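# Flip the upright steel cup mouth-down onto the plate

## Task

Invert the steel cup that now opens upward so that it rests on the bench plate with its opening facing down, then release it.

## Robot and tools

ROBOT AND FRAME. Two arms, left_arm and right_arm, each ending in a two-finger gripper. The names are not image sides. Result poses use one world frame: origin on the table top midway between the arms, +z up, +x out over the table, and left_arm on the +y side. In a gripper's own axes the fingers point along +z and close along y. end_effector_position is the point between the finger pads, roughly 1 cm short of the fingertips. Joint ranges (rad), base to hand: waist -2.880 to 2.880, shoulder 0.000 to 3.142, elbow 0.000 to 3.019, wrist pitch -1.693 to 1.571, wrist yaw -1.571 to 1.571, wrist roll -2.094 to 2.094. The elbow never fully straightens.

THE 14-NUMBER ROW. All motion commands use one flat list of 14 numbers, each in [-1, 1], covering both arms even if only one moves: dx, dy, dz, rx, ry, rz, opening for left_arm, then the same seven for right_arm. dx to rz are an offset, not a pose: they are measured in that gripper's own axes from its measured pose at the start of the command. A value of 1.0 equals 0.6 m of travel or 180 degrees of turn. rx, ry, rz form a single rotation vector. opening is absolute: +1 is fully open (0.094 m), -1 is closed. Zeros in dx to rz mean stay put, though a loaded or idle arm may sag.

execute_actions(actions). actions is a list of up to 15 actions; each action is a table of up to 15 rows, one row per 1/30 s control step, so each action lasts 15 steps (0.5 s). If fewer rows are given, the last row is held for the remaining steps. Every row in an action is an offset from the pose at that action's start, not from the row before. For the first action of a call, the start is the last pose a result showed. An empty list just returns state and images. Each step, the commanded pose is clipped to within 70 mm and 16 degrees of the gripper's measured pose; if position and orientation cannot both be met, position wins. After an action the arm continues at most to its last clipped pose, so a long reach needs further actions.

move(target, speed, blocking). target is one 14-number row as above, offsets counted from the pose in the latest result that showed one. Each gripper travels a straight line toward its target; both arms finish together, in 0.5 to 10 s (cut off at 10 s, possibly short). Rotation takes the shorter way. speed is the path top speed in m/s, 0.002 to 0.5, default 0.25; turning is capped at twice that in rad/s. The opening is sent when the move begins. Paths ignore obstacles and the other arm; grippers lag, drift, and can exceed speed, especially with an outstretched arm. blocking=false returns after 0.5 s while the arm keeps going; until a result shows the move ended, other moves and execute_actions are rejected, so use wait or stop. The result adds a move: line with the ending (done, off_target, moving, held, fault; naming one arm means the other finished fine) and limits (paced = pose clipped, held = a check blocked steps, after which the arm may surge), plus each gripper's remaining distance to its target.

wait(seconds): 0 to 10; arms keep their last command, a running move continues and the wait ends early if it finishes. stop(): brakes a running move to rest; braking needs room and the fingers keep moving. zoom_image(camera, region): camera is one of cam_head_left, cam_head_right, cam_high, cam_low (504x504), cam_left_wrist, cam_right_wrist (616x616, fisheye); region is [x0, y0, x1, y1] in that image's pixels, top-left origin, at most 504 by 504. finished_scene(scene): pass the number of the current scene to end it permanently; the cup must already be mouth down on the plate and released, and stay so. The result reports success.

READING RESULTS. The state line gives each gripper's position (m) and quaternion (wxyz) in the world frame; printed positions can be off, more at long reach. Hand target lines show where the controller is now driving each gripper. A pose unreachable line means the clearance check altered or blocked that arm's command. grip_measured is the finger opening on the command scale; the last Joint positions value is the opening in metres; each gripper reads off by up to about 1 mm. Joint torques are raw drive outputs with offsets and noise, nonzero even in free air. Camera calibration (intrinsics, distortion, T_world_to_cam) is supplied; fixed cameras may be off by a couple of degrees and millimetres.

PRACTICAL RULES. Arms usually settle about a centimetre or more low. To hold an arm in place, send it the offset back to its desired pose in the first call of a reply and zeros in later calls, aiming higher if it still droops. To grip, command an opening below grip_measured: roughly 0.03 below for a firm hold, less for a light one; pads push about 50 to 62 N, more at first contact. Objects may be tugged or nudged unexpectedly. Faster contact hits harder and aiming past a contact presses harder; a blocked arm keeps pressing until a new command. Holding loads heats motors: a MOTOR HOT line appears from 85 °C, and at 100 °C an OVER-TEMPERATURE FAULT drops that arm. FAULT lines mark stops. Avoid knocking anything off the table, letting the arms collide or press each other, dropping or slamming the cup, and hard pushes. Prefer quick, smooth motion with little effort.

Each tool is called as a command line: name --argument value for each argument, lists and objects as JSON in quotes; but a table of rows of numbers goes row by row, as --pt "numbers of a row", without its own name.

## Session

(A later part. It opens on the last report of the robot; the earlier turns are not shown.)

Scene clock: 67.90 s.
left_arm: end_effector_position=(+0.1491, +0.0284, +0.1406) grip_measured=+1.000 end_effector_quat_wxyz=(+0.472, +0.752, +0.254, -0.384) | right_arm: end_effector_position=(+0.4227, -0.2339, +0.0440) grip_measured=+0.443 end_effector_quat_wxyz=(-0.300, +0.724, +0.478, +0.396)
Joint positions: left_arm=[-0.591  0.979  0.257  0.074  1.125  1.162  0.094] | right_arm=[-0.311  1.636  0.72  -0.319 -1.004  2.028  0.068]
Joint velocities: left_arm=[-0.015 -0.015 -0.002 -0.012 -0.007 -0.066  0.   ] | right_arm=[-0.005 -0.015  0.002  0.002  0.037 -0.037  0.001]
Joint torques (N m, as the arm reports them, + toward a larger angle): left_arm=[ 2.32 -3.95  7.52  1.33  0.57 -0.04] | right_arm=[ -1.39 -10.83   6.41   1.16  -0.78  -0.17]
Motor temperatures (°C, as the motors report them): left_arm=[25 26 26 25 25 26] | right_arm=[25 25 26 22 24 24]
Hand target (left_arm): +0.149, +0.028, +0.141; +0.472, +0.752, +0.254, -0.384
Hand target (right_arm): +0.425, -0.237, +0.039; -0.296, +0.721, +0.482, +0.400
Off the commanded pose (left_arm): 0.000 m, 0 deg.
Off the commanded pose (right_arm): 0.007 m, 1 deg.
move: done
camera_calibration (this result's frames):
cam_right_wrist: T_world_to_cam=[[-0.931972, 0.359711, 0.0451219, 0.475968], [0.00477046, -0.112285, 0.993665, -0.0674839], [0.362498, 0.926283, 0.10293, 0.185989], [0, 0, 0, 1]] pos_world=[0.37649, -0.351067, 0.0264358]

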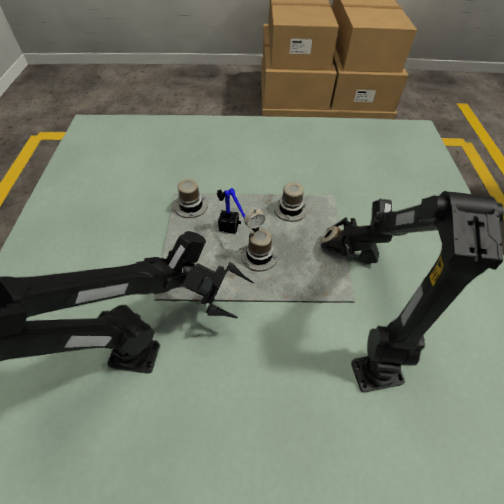

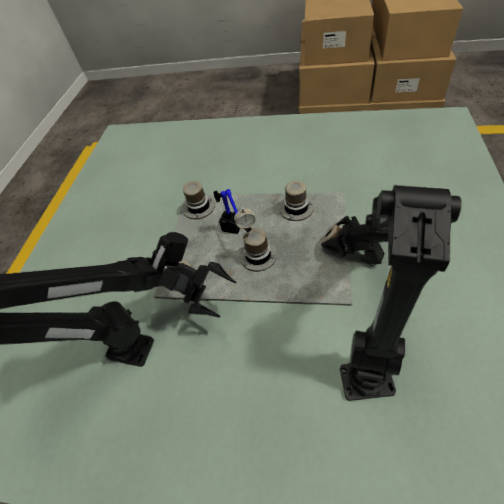

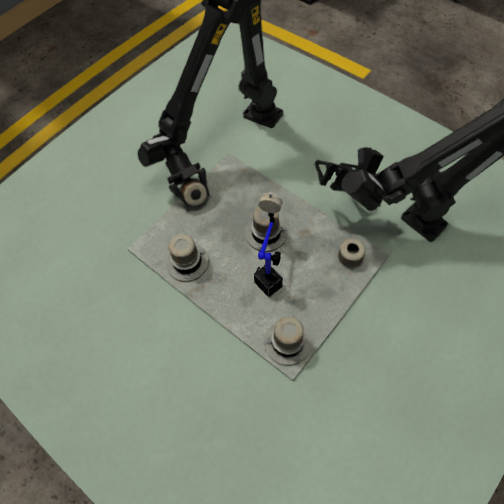

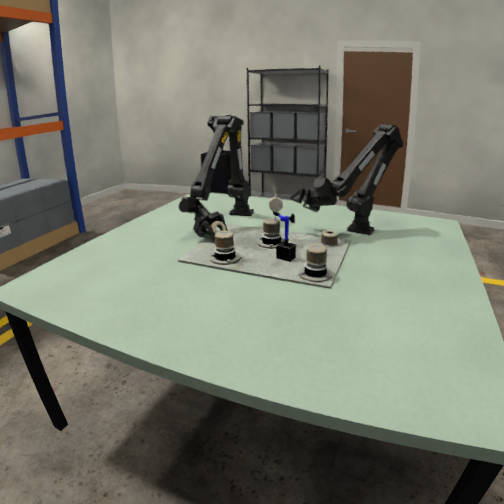

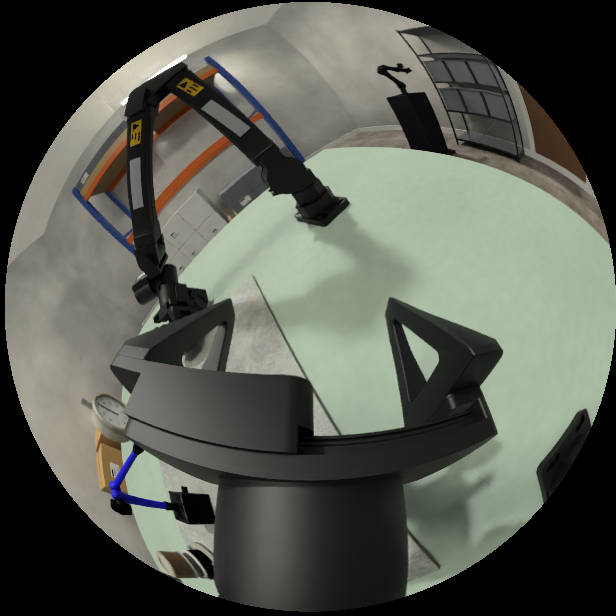

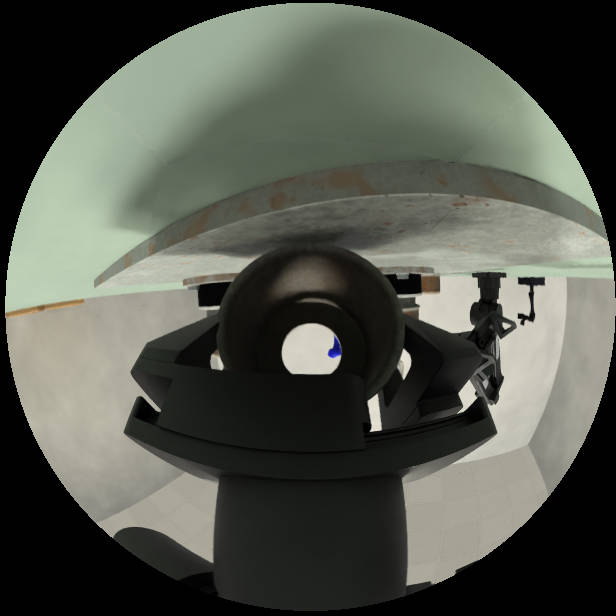

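move --target '[0,0,0,0,0,0,1,0.055,0,0.045,0,0,0,0.42]' --speed 0.05

move --target '[0,0,0,0,0,0,1,-0.045,0,-0.01,0,0,0,0.448]' --speed 0.02

zoom_image --camera "cam_head_right" --region '[280,180,400,280]'

Scene clock: 73.57 s.
left_arm: end_effector_position=(+0.1491, +0.0284, +0.1406) grip_measured=+1.000 end_effector_quat_wxyz=(+0.472, +0.752, +0.254, -0.384) | right_arm: end_effector_position=(+0.4184, -0.1990, +0.0437) grip_measured=+0.441 end_effector_quat_wxyz=(-0.314, +0.717, +0.498, +0.373)
Joint positions: left_arm=[-0.591  0.979  0.257  0.074  1.125  1.162  0.094] | right_arm=[-0.22   1.636  0.731 -0.323 -0.979  2.07   0.068]
Joint velocities: left_arm=[-0.034  0.005 -0.012 -0.007 -0.051 -0.037  0.   ] | right_arm=[-0.005 -0.005  0.002 -0.002  0.051  0.007  0.   ]
Joint torques (N m, as the arm reports them, + toward a larger angle): left_arm=[ 2.31 -3.94  7.52  1.33  0.57 -0.05] | right_arm=[ -0.6  -13.15   9.41   0.25  -0.75   0.14]
Motor temperatures (°C, as the motors report them): left_arm=[25 26 26 25 25 26] | right_arm=[25 25 26 22 24 24]
Hand target (left_arm): +0.149, +0.028, +0.141; +0.472, +0.752, +0.254, -0.384
Hand target (right_arm): +0.437, -0.198, +0.059; -0.308, +0.712, +0.500, +0.385
Off the commanded pose (left_arm): 0.000 m, 0 deg.
Off the commanded pose (right_arm): 0.025 m, 4 deg.
joint sent to its limit (right arm) — the command would take joint 6 (wrist roll) past its upper limit, so that joint was sent only as far as its limit.
move: off_target (right_arm)
camera_calibration (this result's frames):
cam_right_wrist: T_world_to_cam=[[-0.95057, 0.303001, 0.0678787, 0.454919], [0.0397501, -0.0980604, 0.994386, -0.0750869], [0.307956, 0.947932, 0.0811689, 0.183309], [0, 0, 0, 1]] pos_world=[0.378966, -0.318969, 0.0289071]

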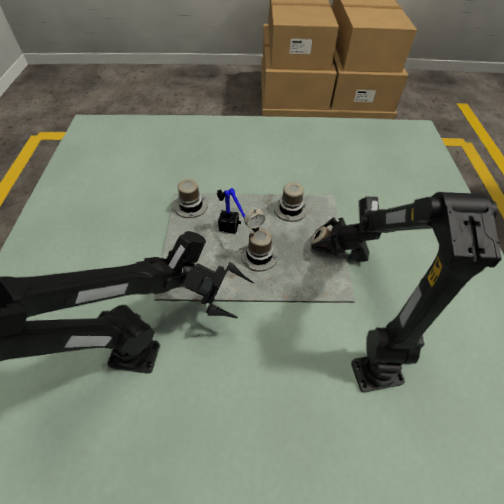

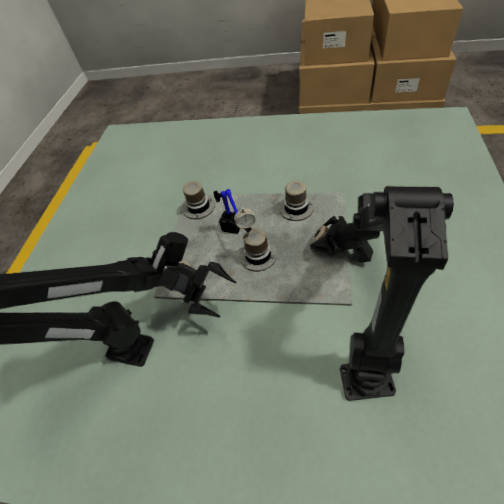

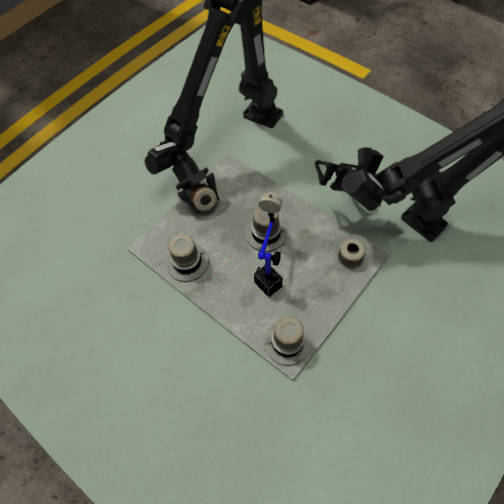

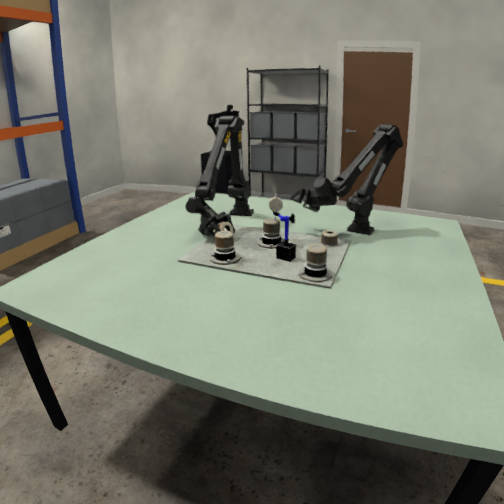

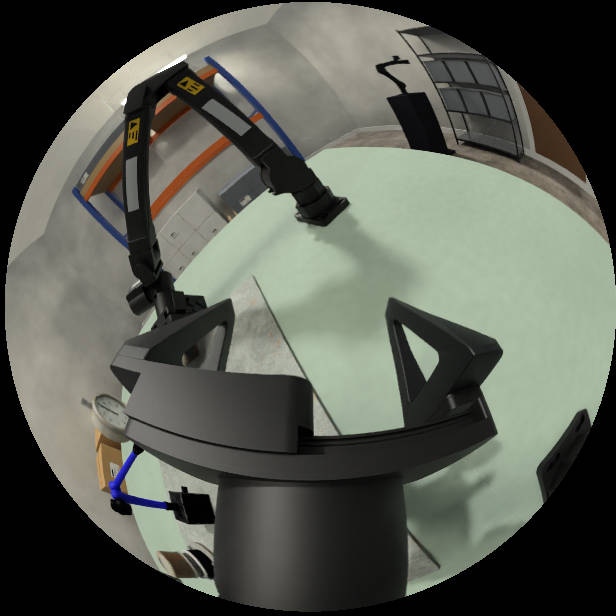

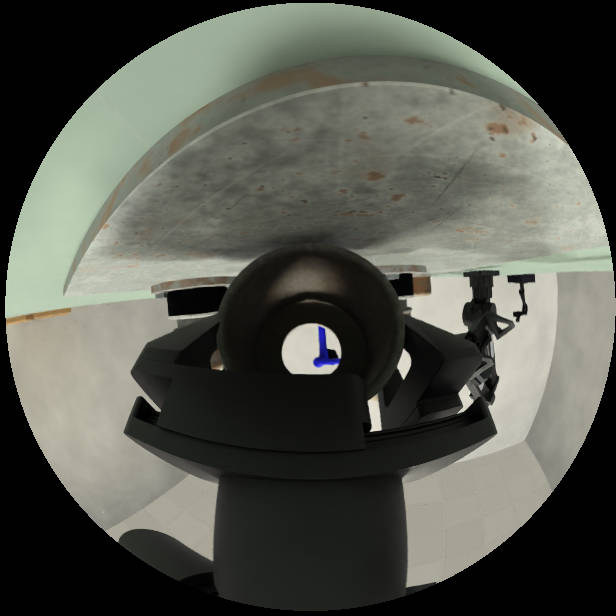

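Scene clock: 75.17 s.
left_arm: end_effector_position=(+0.1491, +0.0284, +0.1406) grip_measured=+1.000 end_effector_quat_wxyz=(+0.472, +0.752, +0.254, -0.384) | right_arm: end_effector_position=(+0.4162, -0.2085, +0.0432) grip_measured=+0.455 end_effector_quat_wxyz=(-0.312, +0.705, +0.504, +0.388)
Joint positions: left_arm=[-0.591  0.979  0.257  0.074  1.125  1.162  0.094] | right_arm=[-0.251  1.641  0.722 -0.324 -1.009  2.01   0.068]
Joint velocities: left_arm=[ 0.005 -0.005 -0.012  0.002 -0.051 -0.022  0.   ] | right_arm=[-0.015 -0.005 -0.002  0.012  0.007 -0.051 -0.002]
Joint torques (N m, as the arm reports them, + toward a larger angle): left_arm=[ 2.31 -3.96  7.51  1.32  0.57 -0.04] | right_arm=[-2.09 -9.27  5.39  0.03 -0.01 -0.16]
Motor temperatures (°C, as the motors report them): left_arm=[25 26 26 25 25 26] | right_arm=[25 25 26 22 24 24]
Hand target (left_arm): +0.149, +0.028, +0.141; +0.472, +0.752, +0.254, -0.384
Hand target (right_arm): +0.410, -0.216, +0.025; -0.314, +0.717, +0.498, +0.373
Off the commanded pose (left_arm): 0.000 m, 0 deg.
Off the commanded pose (right_arm): 0.022 m, 2 deg.
move: off_target (right_arm)
camera_calibration (this result's frames):
cam_right_wrist: T_world_to_cam=[[-0.955303, 0.293101, 0.038577, 0.456905], [0.00540026, -0.113168, 0.993561, -0.0642947], [0.295579, 0.94936, 0.106527, 0.197482], [0, 0, 0, 1]] pos_world=[0.378459, -0.328677, 0.0252175]

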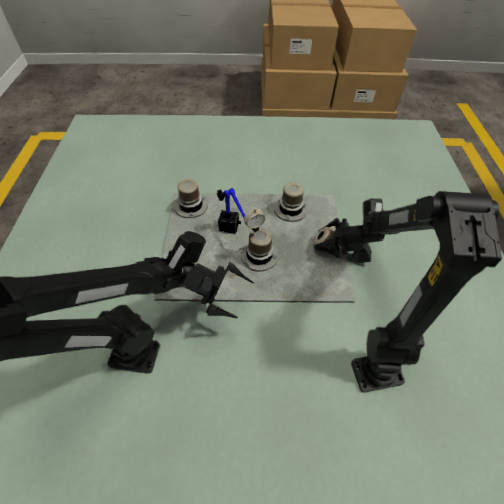

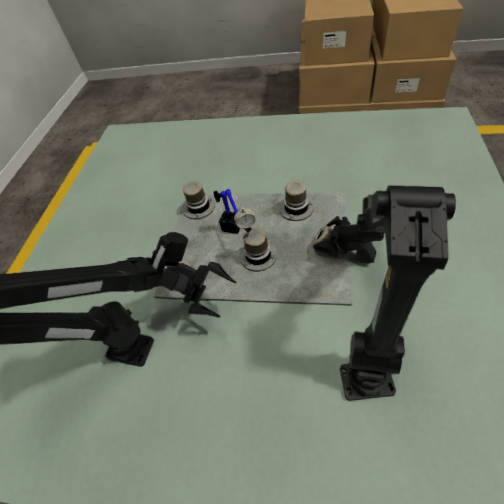

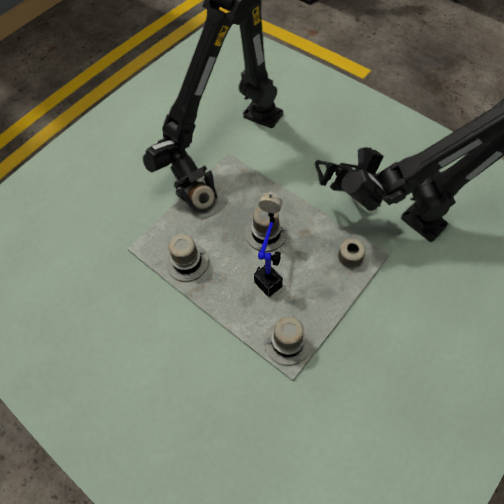

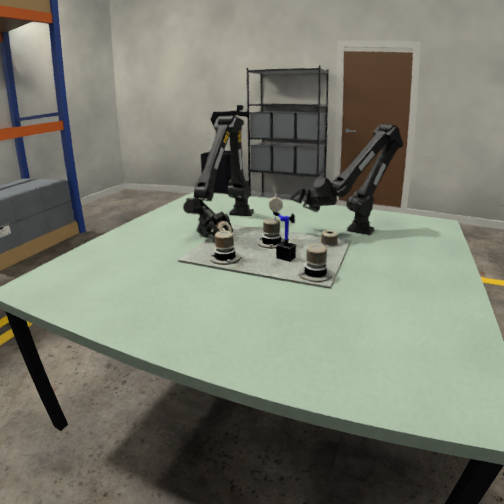

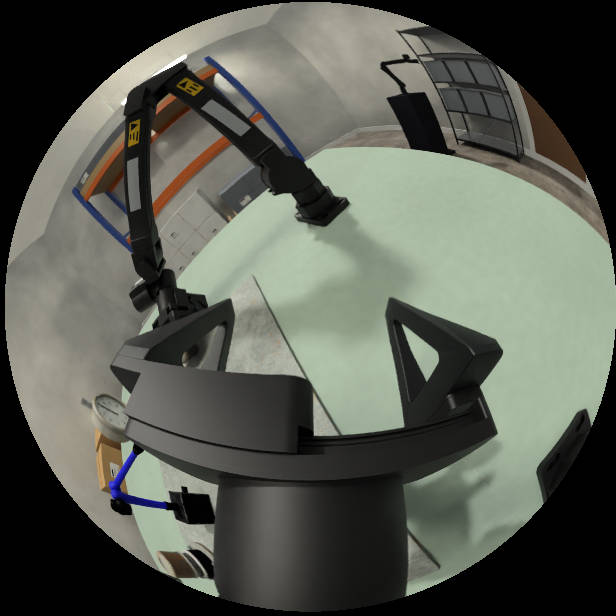

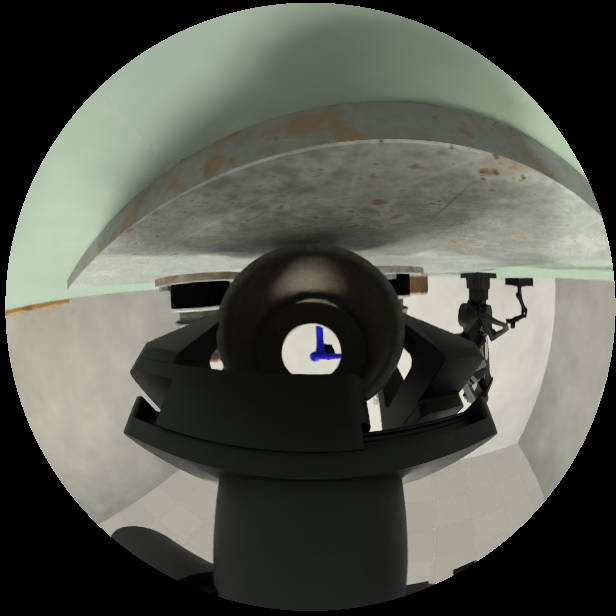

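Region (280, 180, 400, 280) of cam_head_right's 504x504 image, scaled by 4.200, with more detail than that image has.

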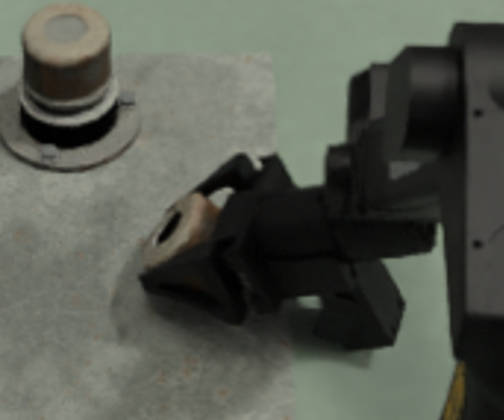

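move --target '[0,0,0,0,0,0,1,0.0,0,-0.04,0,0,0,0.47]' --speed 0.02

zoom_image --camera "cam_head_right" --region '[280,180,400,280]'

Scene clock: 79.30 s.
left_arm: end_effector_position=(+0.1491, +0.0284, +0.1406) grip_measured=+1.000 end_effector_quat_wxyz=(+0.472, +0.752, +0.254, -0.384) | right_arm: end_effector_position=(+0.4034, -0.2254, +0.0453) grip_measured=+0.472 end_effector_quat_wxyz=(-0.323, +0.713, +0.496, +0.377)
Joint positions: left_arm=[-0.591  0.979  0.257  0.074  1.125  1.162  0.094] | right_arm=[-0.301  1.626  0.722 -0.444 -1.024  1.931  0.069]
Joint velocities: left_arm=[ 0.005 -0.015 -0.012 -0.007 -0.007 -0.007  0.   ] | right_arm=[-0.005 -0.005 -0.012  0.002 -0.051  0.007  0.   ]
Joint torques (N m, as the arm reports them, + toward a larger angle): left_arm=[ 2.31 -3.96  7.52  1.33  0.57 -0.04] | right_arm=[ -1.2  -13.8    6.95  -0.02  -0.71  -0.14]
Motor temperatures (°C, as the motors report them): left_arm=[25 26 26 25 25 26] | right_arm=[25 25 26 22 24 24]
Hand target (left_arm): +0.149, +0.028, +0.141; +0.472, +0.752, +0.254, -0.384
Hand target (right_arm): +0.410, -0.228, +0.055; -0.312, +0.705, +0.504, +0.388
Off the commanded pose (left_arm): 0.000 m, 0 deg.
Off the commanded pose (right_arm): 0.013 m, 2 deg.
move: off_target (right_arm)
camera_calibration (this result's frames):
cam_right_wrist: T_world_to_cam=[[-0.95169, 0.297587, 0.0756849, 0.44747], [0.041544, -0.119429, 0.991973, -0.0841242], [0.304237, 0.947195, 0.101296, 0.213258], [0, 0, 0, 1]] pos_world=[0.364467, -0.345205, 0.0279801]

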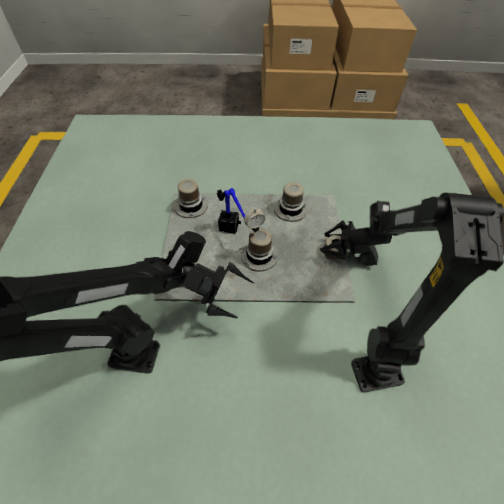

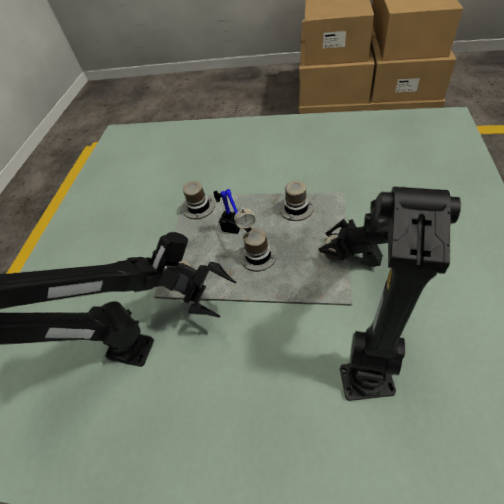

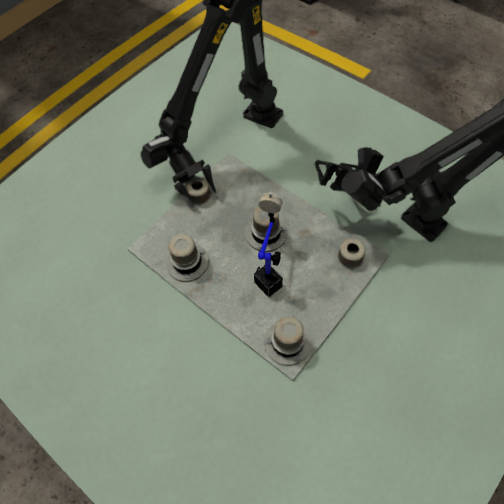

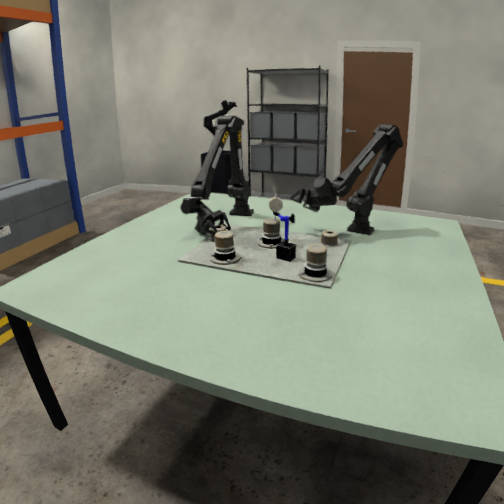

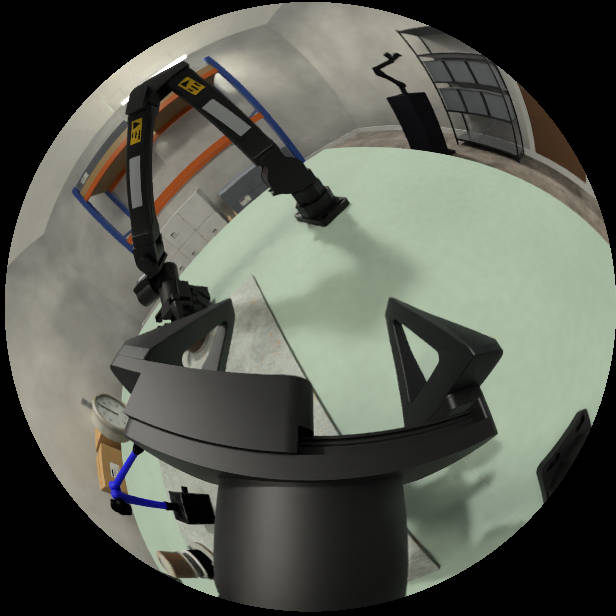

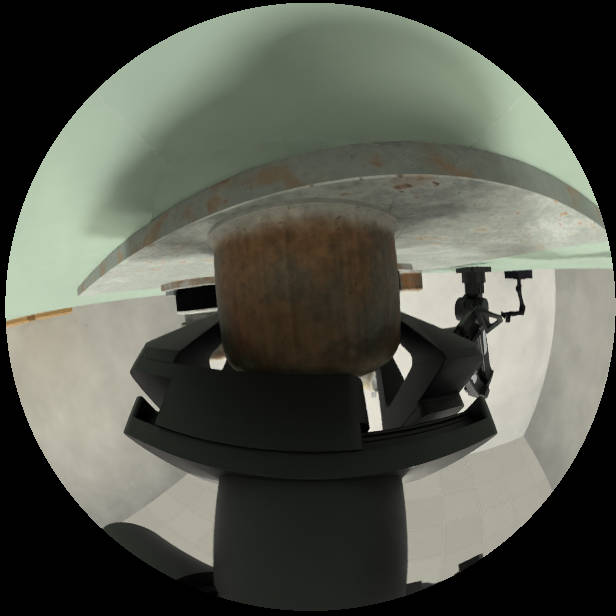

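Region (280, 180, 400, 280) of cam_head_right's 504x504 image, scaled by 4.200, with more detail than that image has.

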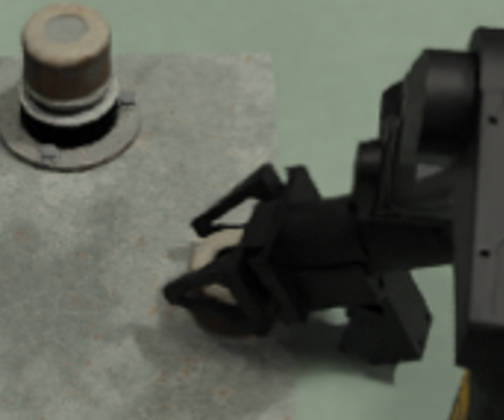

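Down. Lift away.

move --target '[0,0,0,0,0,0,1,0.12,0,-0.07,0,0,0,1]' --speed 0.2

finished_scene --scene 1

Scene clock: 82.57 s.
left_arm: end_effector_position=(+0.1491, +0.0284, +0.1406) grip_measured=+1.000 end_effector_quat_wxyz=(+0.472, +0.752, +0.254, -0.384) | right_arm: end_effector_position=(+0.4014, -0.2251, +0.1198) grip_measured=+1.000 end_effector_quat_wxyz=(-0.328, +0.715, +0.493, +0.372)
Joint positions: left_arm=[-0.591  0.979  0.257  0.074  1.125  1.162  0.094] | right_arm=[-0.301  1.457  0.796 -0.704 -1.024  1.928  0.094]
Joint velocities: left_arm=[-0.005 -0.015 -0.022  0.012 -0.081 -0.037  0.   ] | right_arm=[-0.015 -0.024 -0.007 -0.027  0.022 -0.022  0.   ]
Joint torques (N m, as the arm reports them, + toward a larger angle): left_arm=[ 2.31 -3.95  7.51  1.33  0.57 -0.04] | right_arm=[ -0.94 -11.04   9.42  -0.06  -0.66  -0.02]
Motor temperatures (°C, as the motors report them): left_arm=[25 26 26 25 25 26] | right_arm=[25 25 26 22 24 24]
Hand target (left_arm): +0.149, +0.028, +0.141; +0.472, +0.752, +0.254, -0.384
Hand target (right_arm): +0.411, -0.227, +0.128; -0.323, +0.713, +0.495, +0.377
Off the commanded pose (left_arm): 0.000 m, 0 deg.
Off the commanded pose (right_arm): 0.013 m, 1 deg.
move: off_target (right_arm)
camera_calibration (this result's frames):
cam_right_wrist: T_world_to_cam=[[-0.950788, 0.296051, 0.0914115, 0.437222], [0.0574843, -0.121358, 0.990943, -0.164592], [0.304463, 0.947431, 0.0983678, 0.206379], [0, 0, 0, 1]] pos_world=[0.362332, -0.344944, 0.102833]

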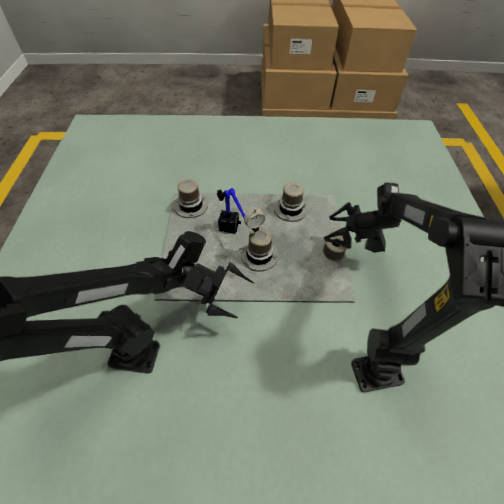

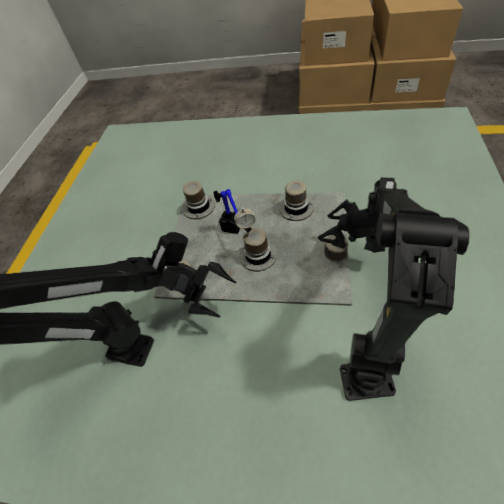

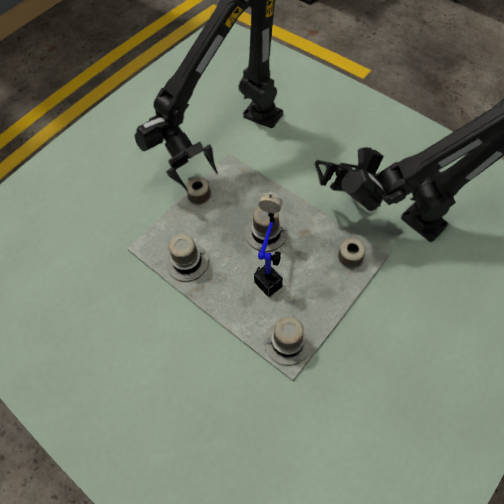

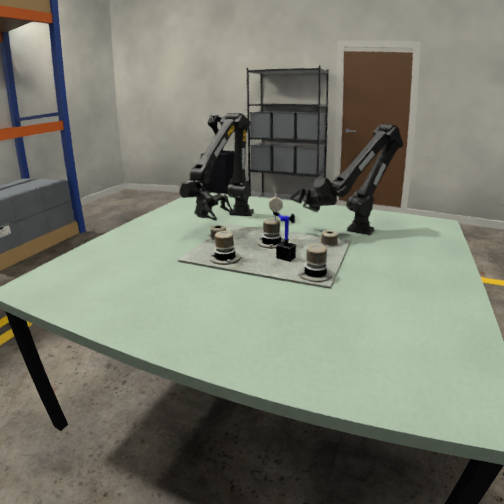

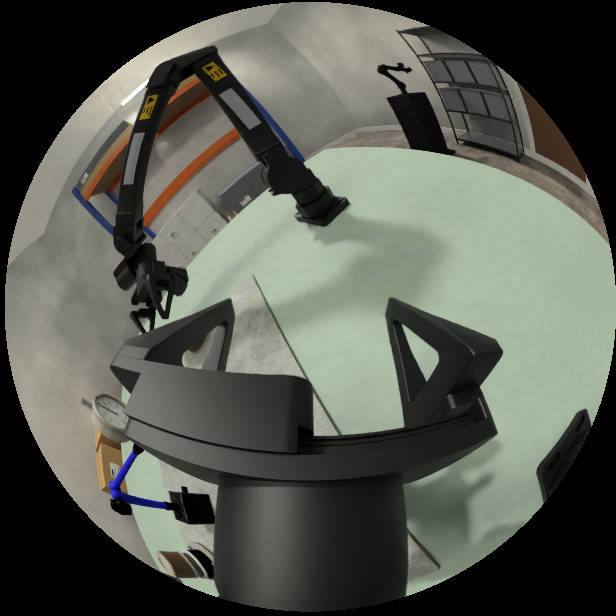

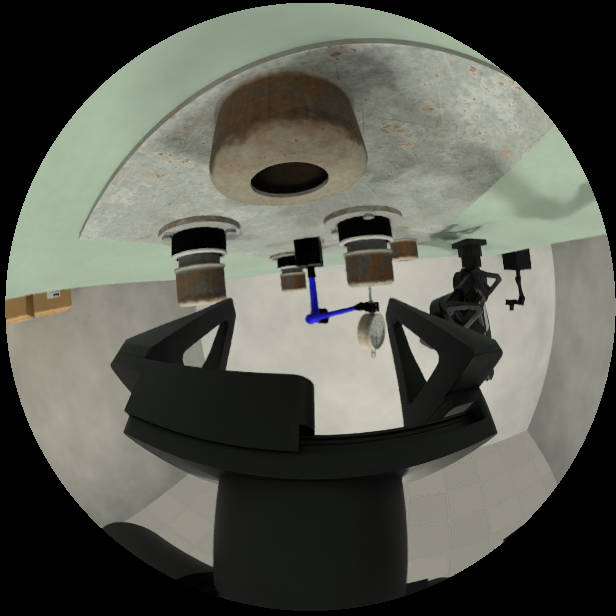

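The scene is finished: the task was done.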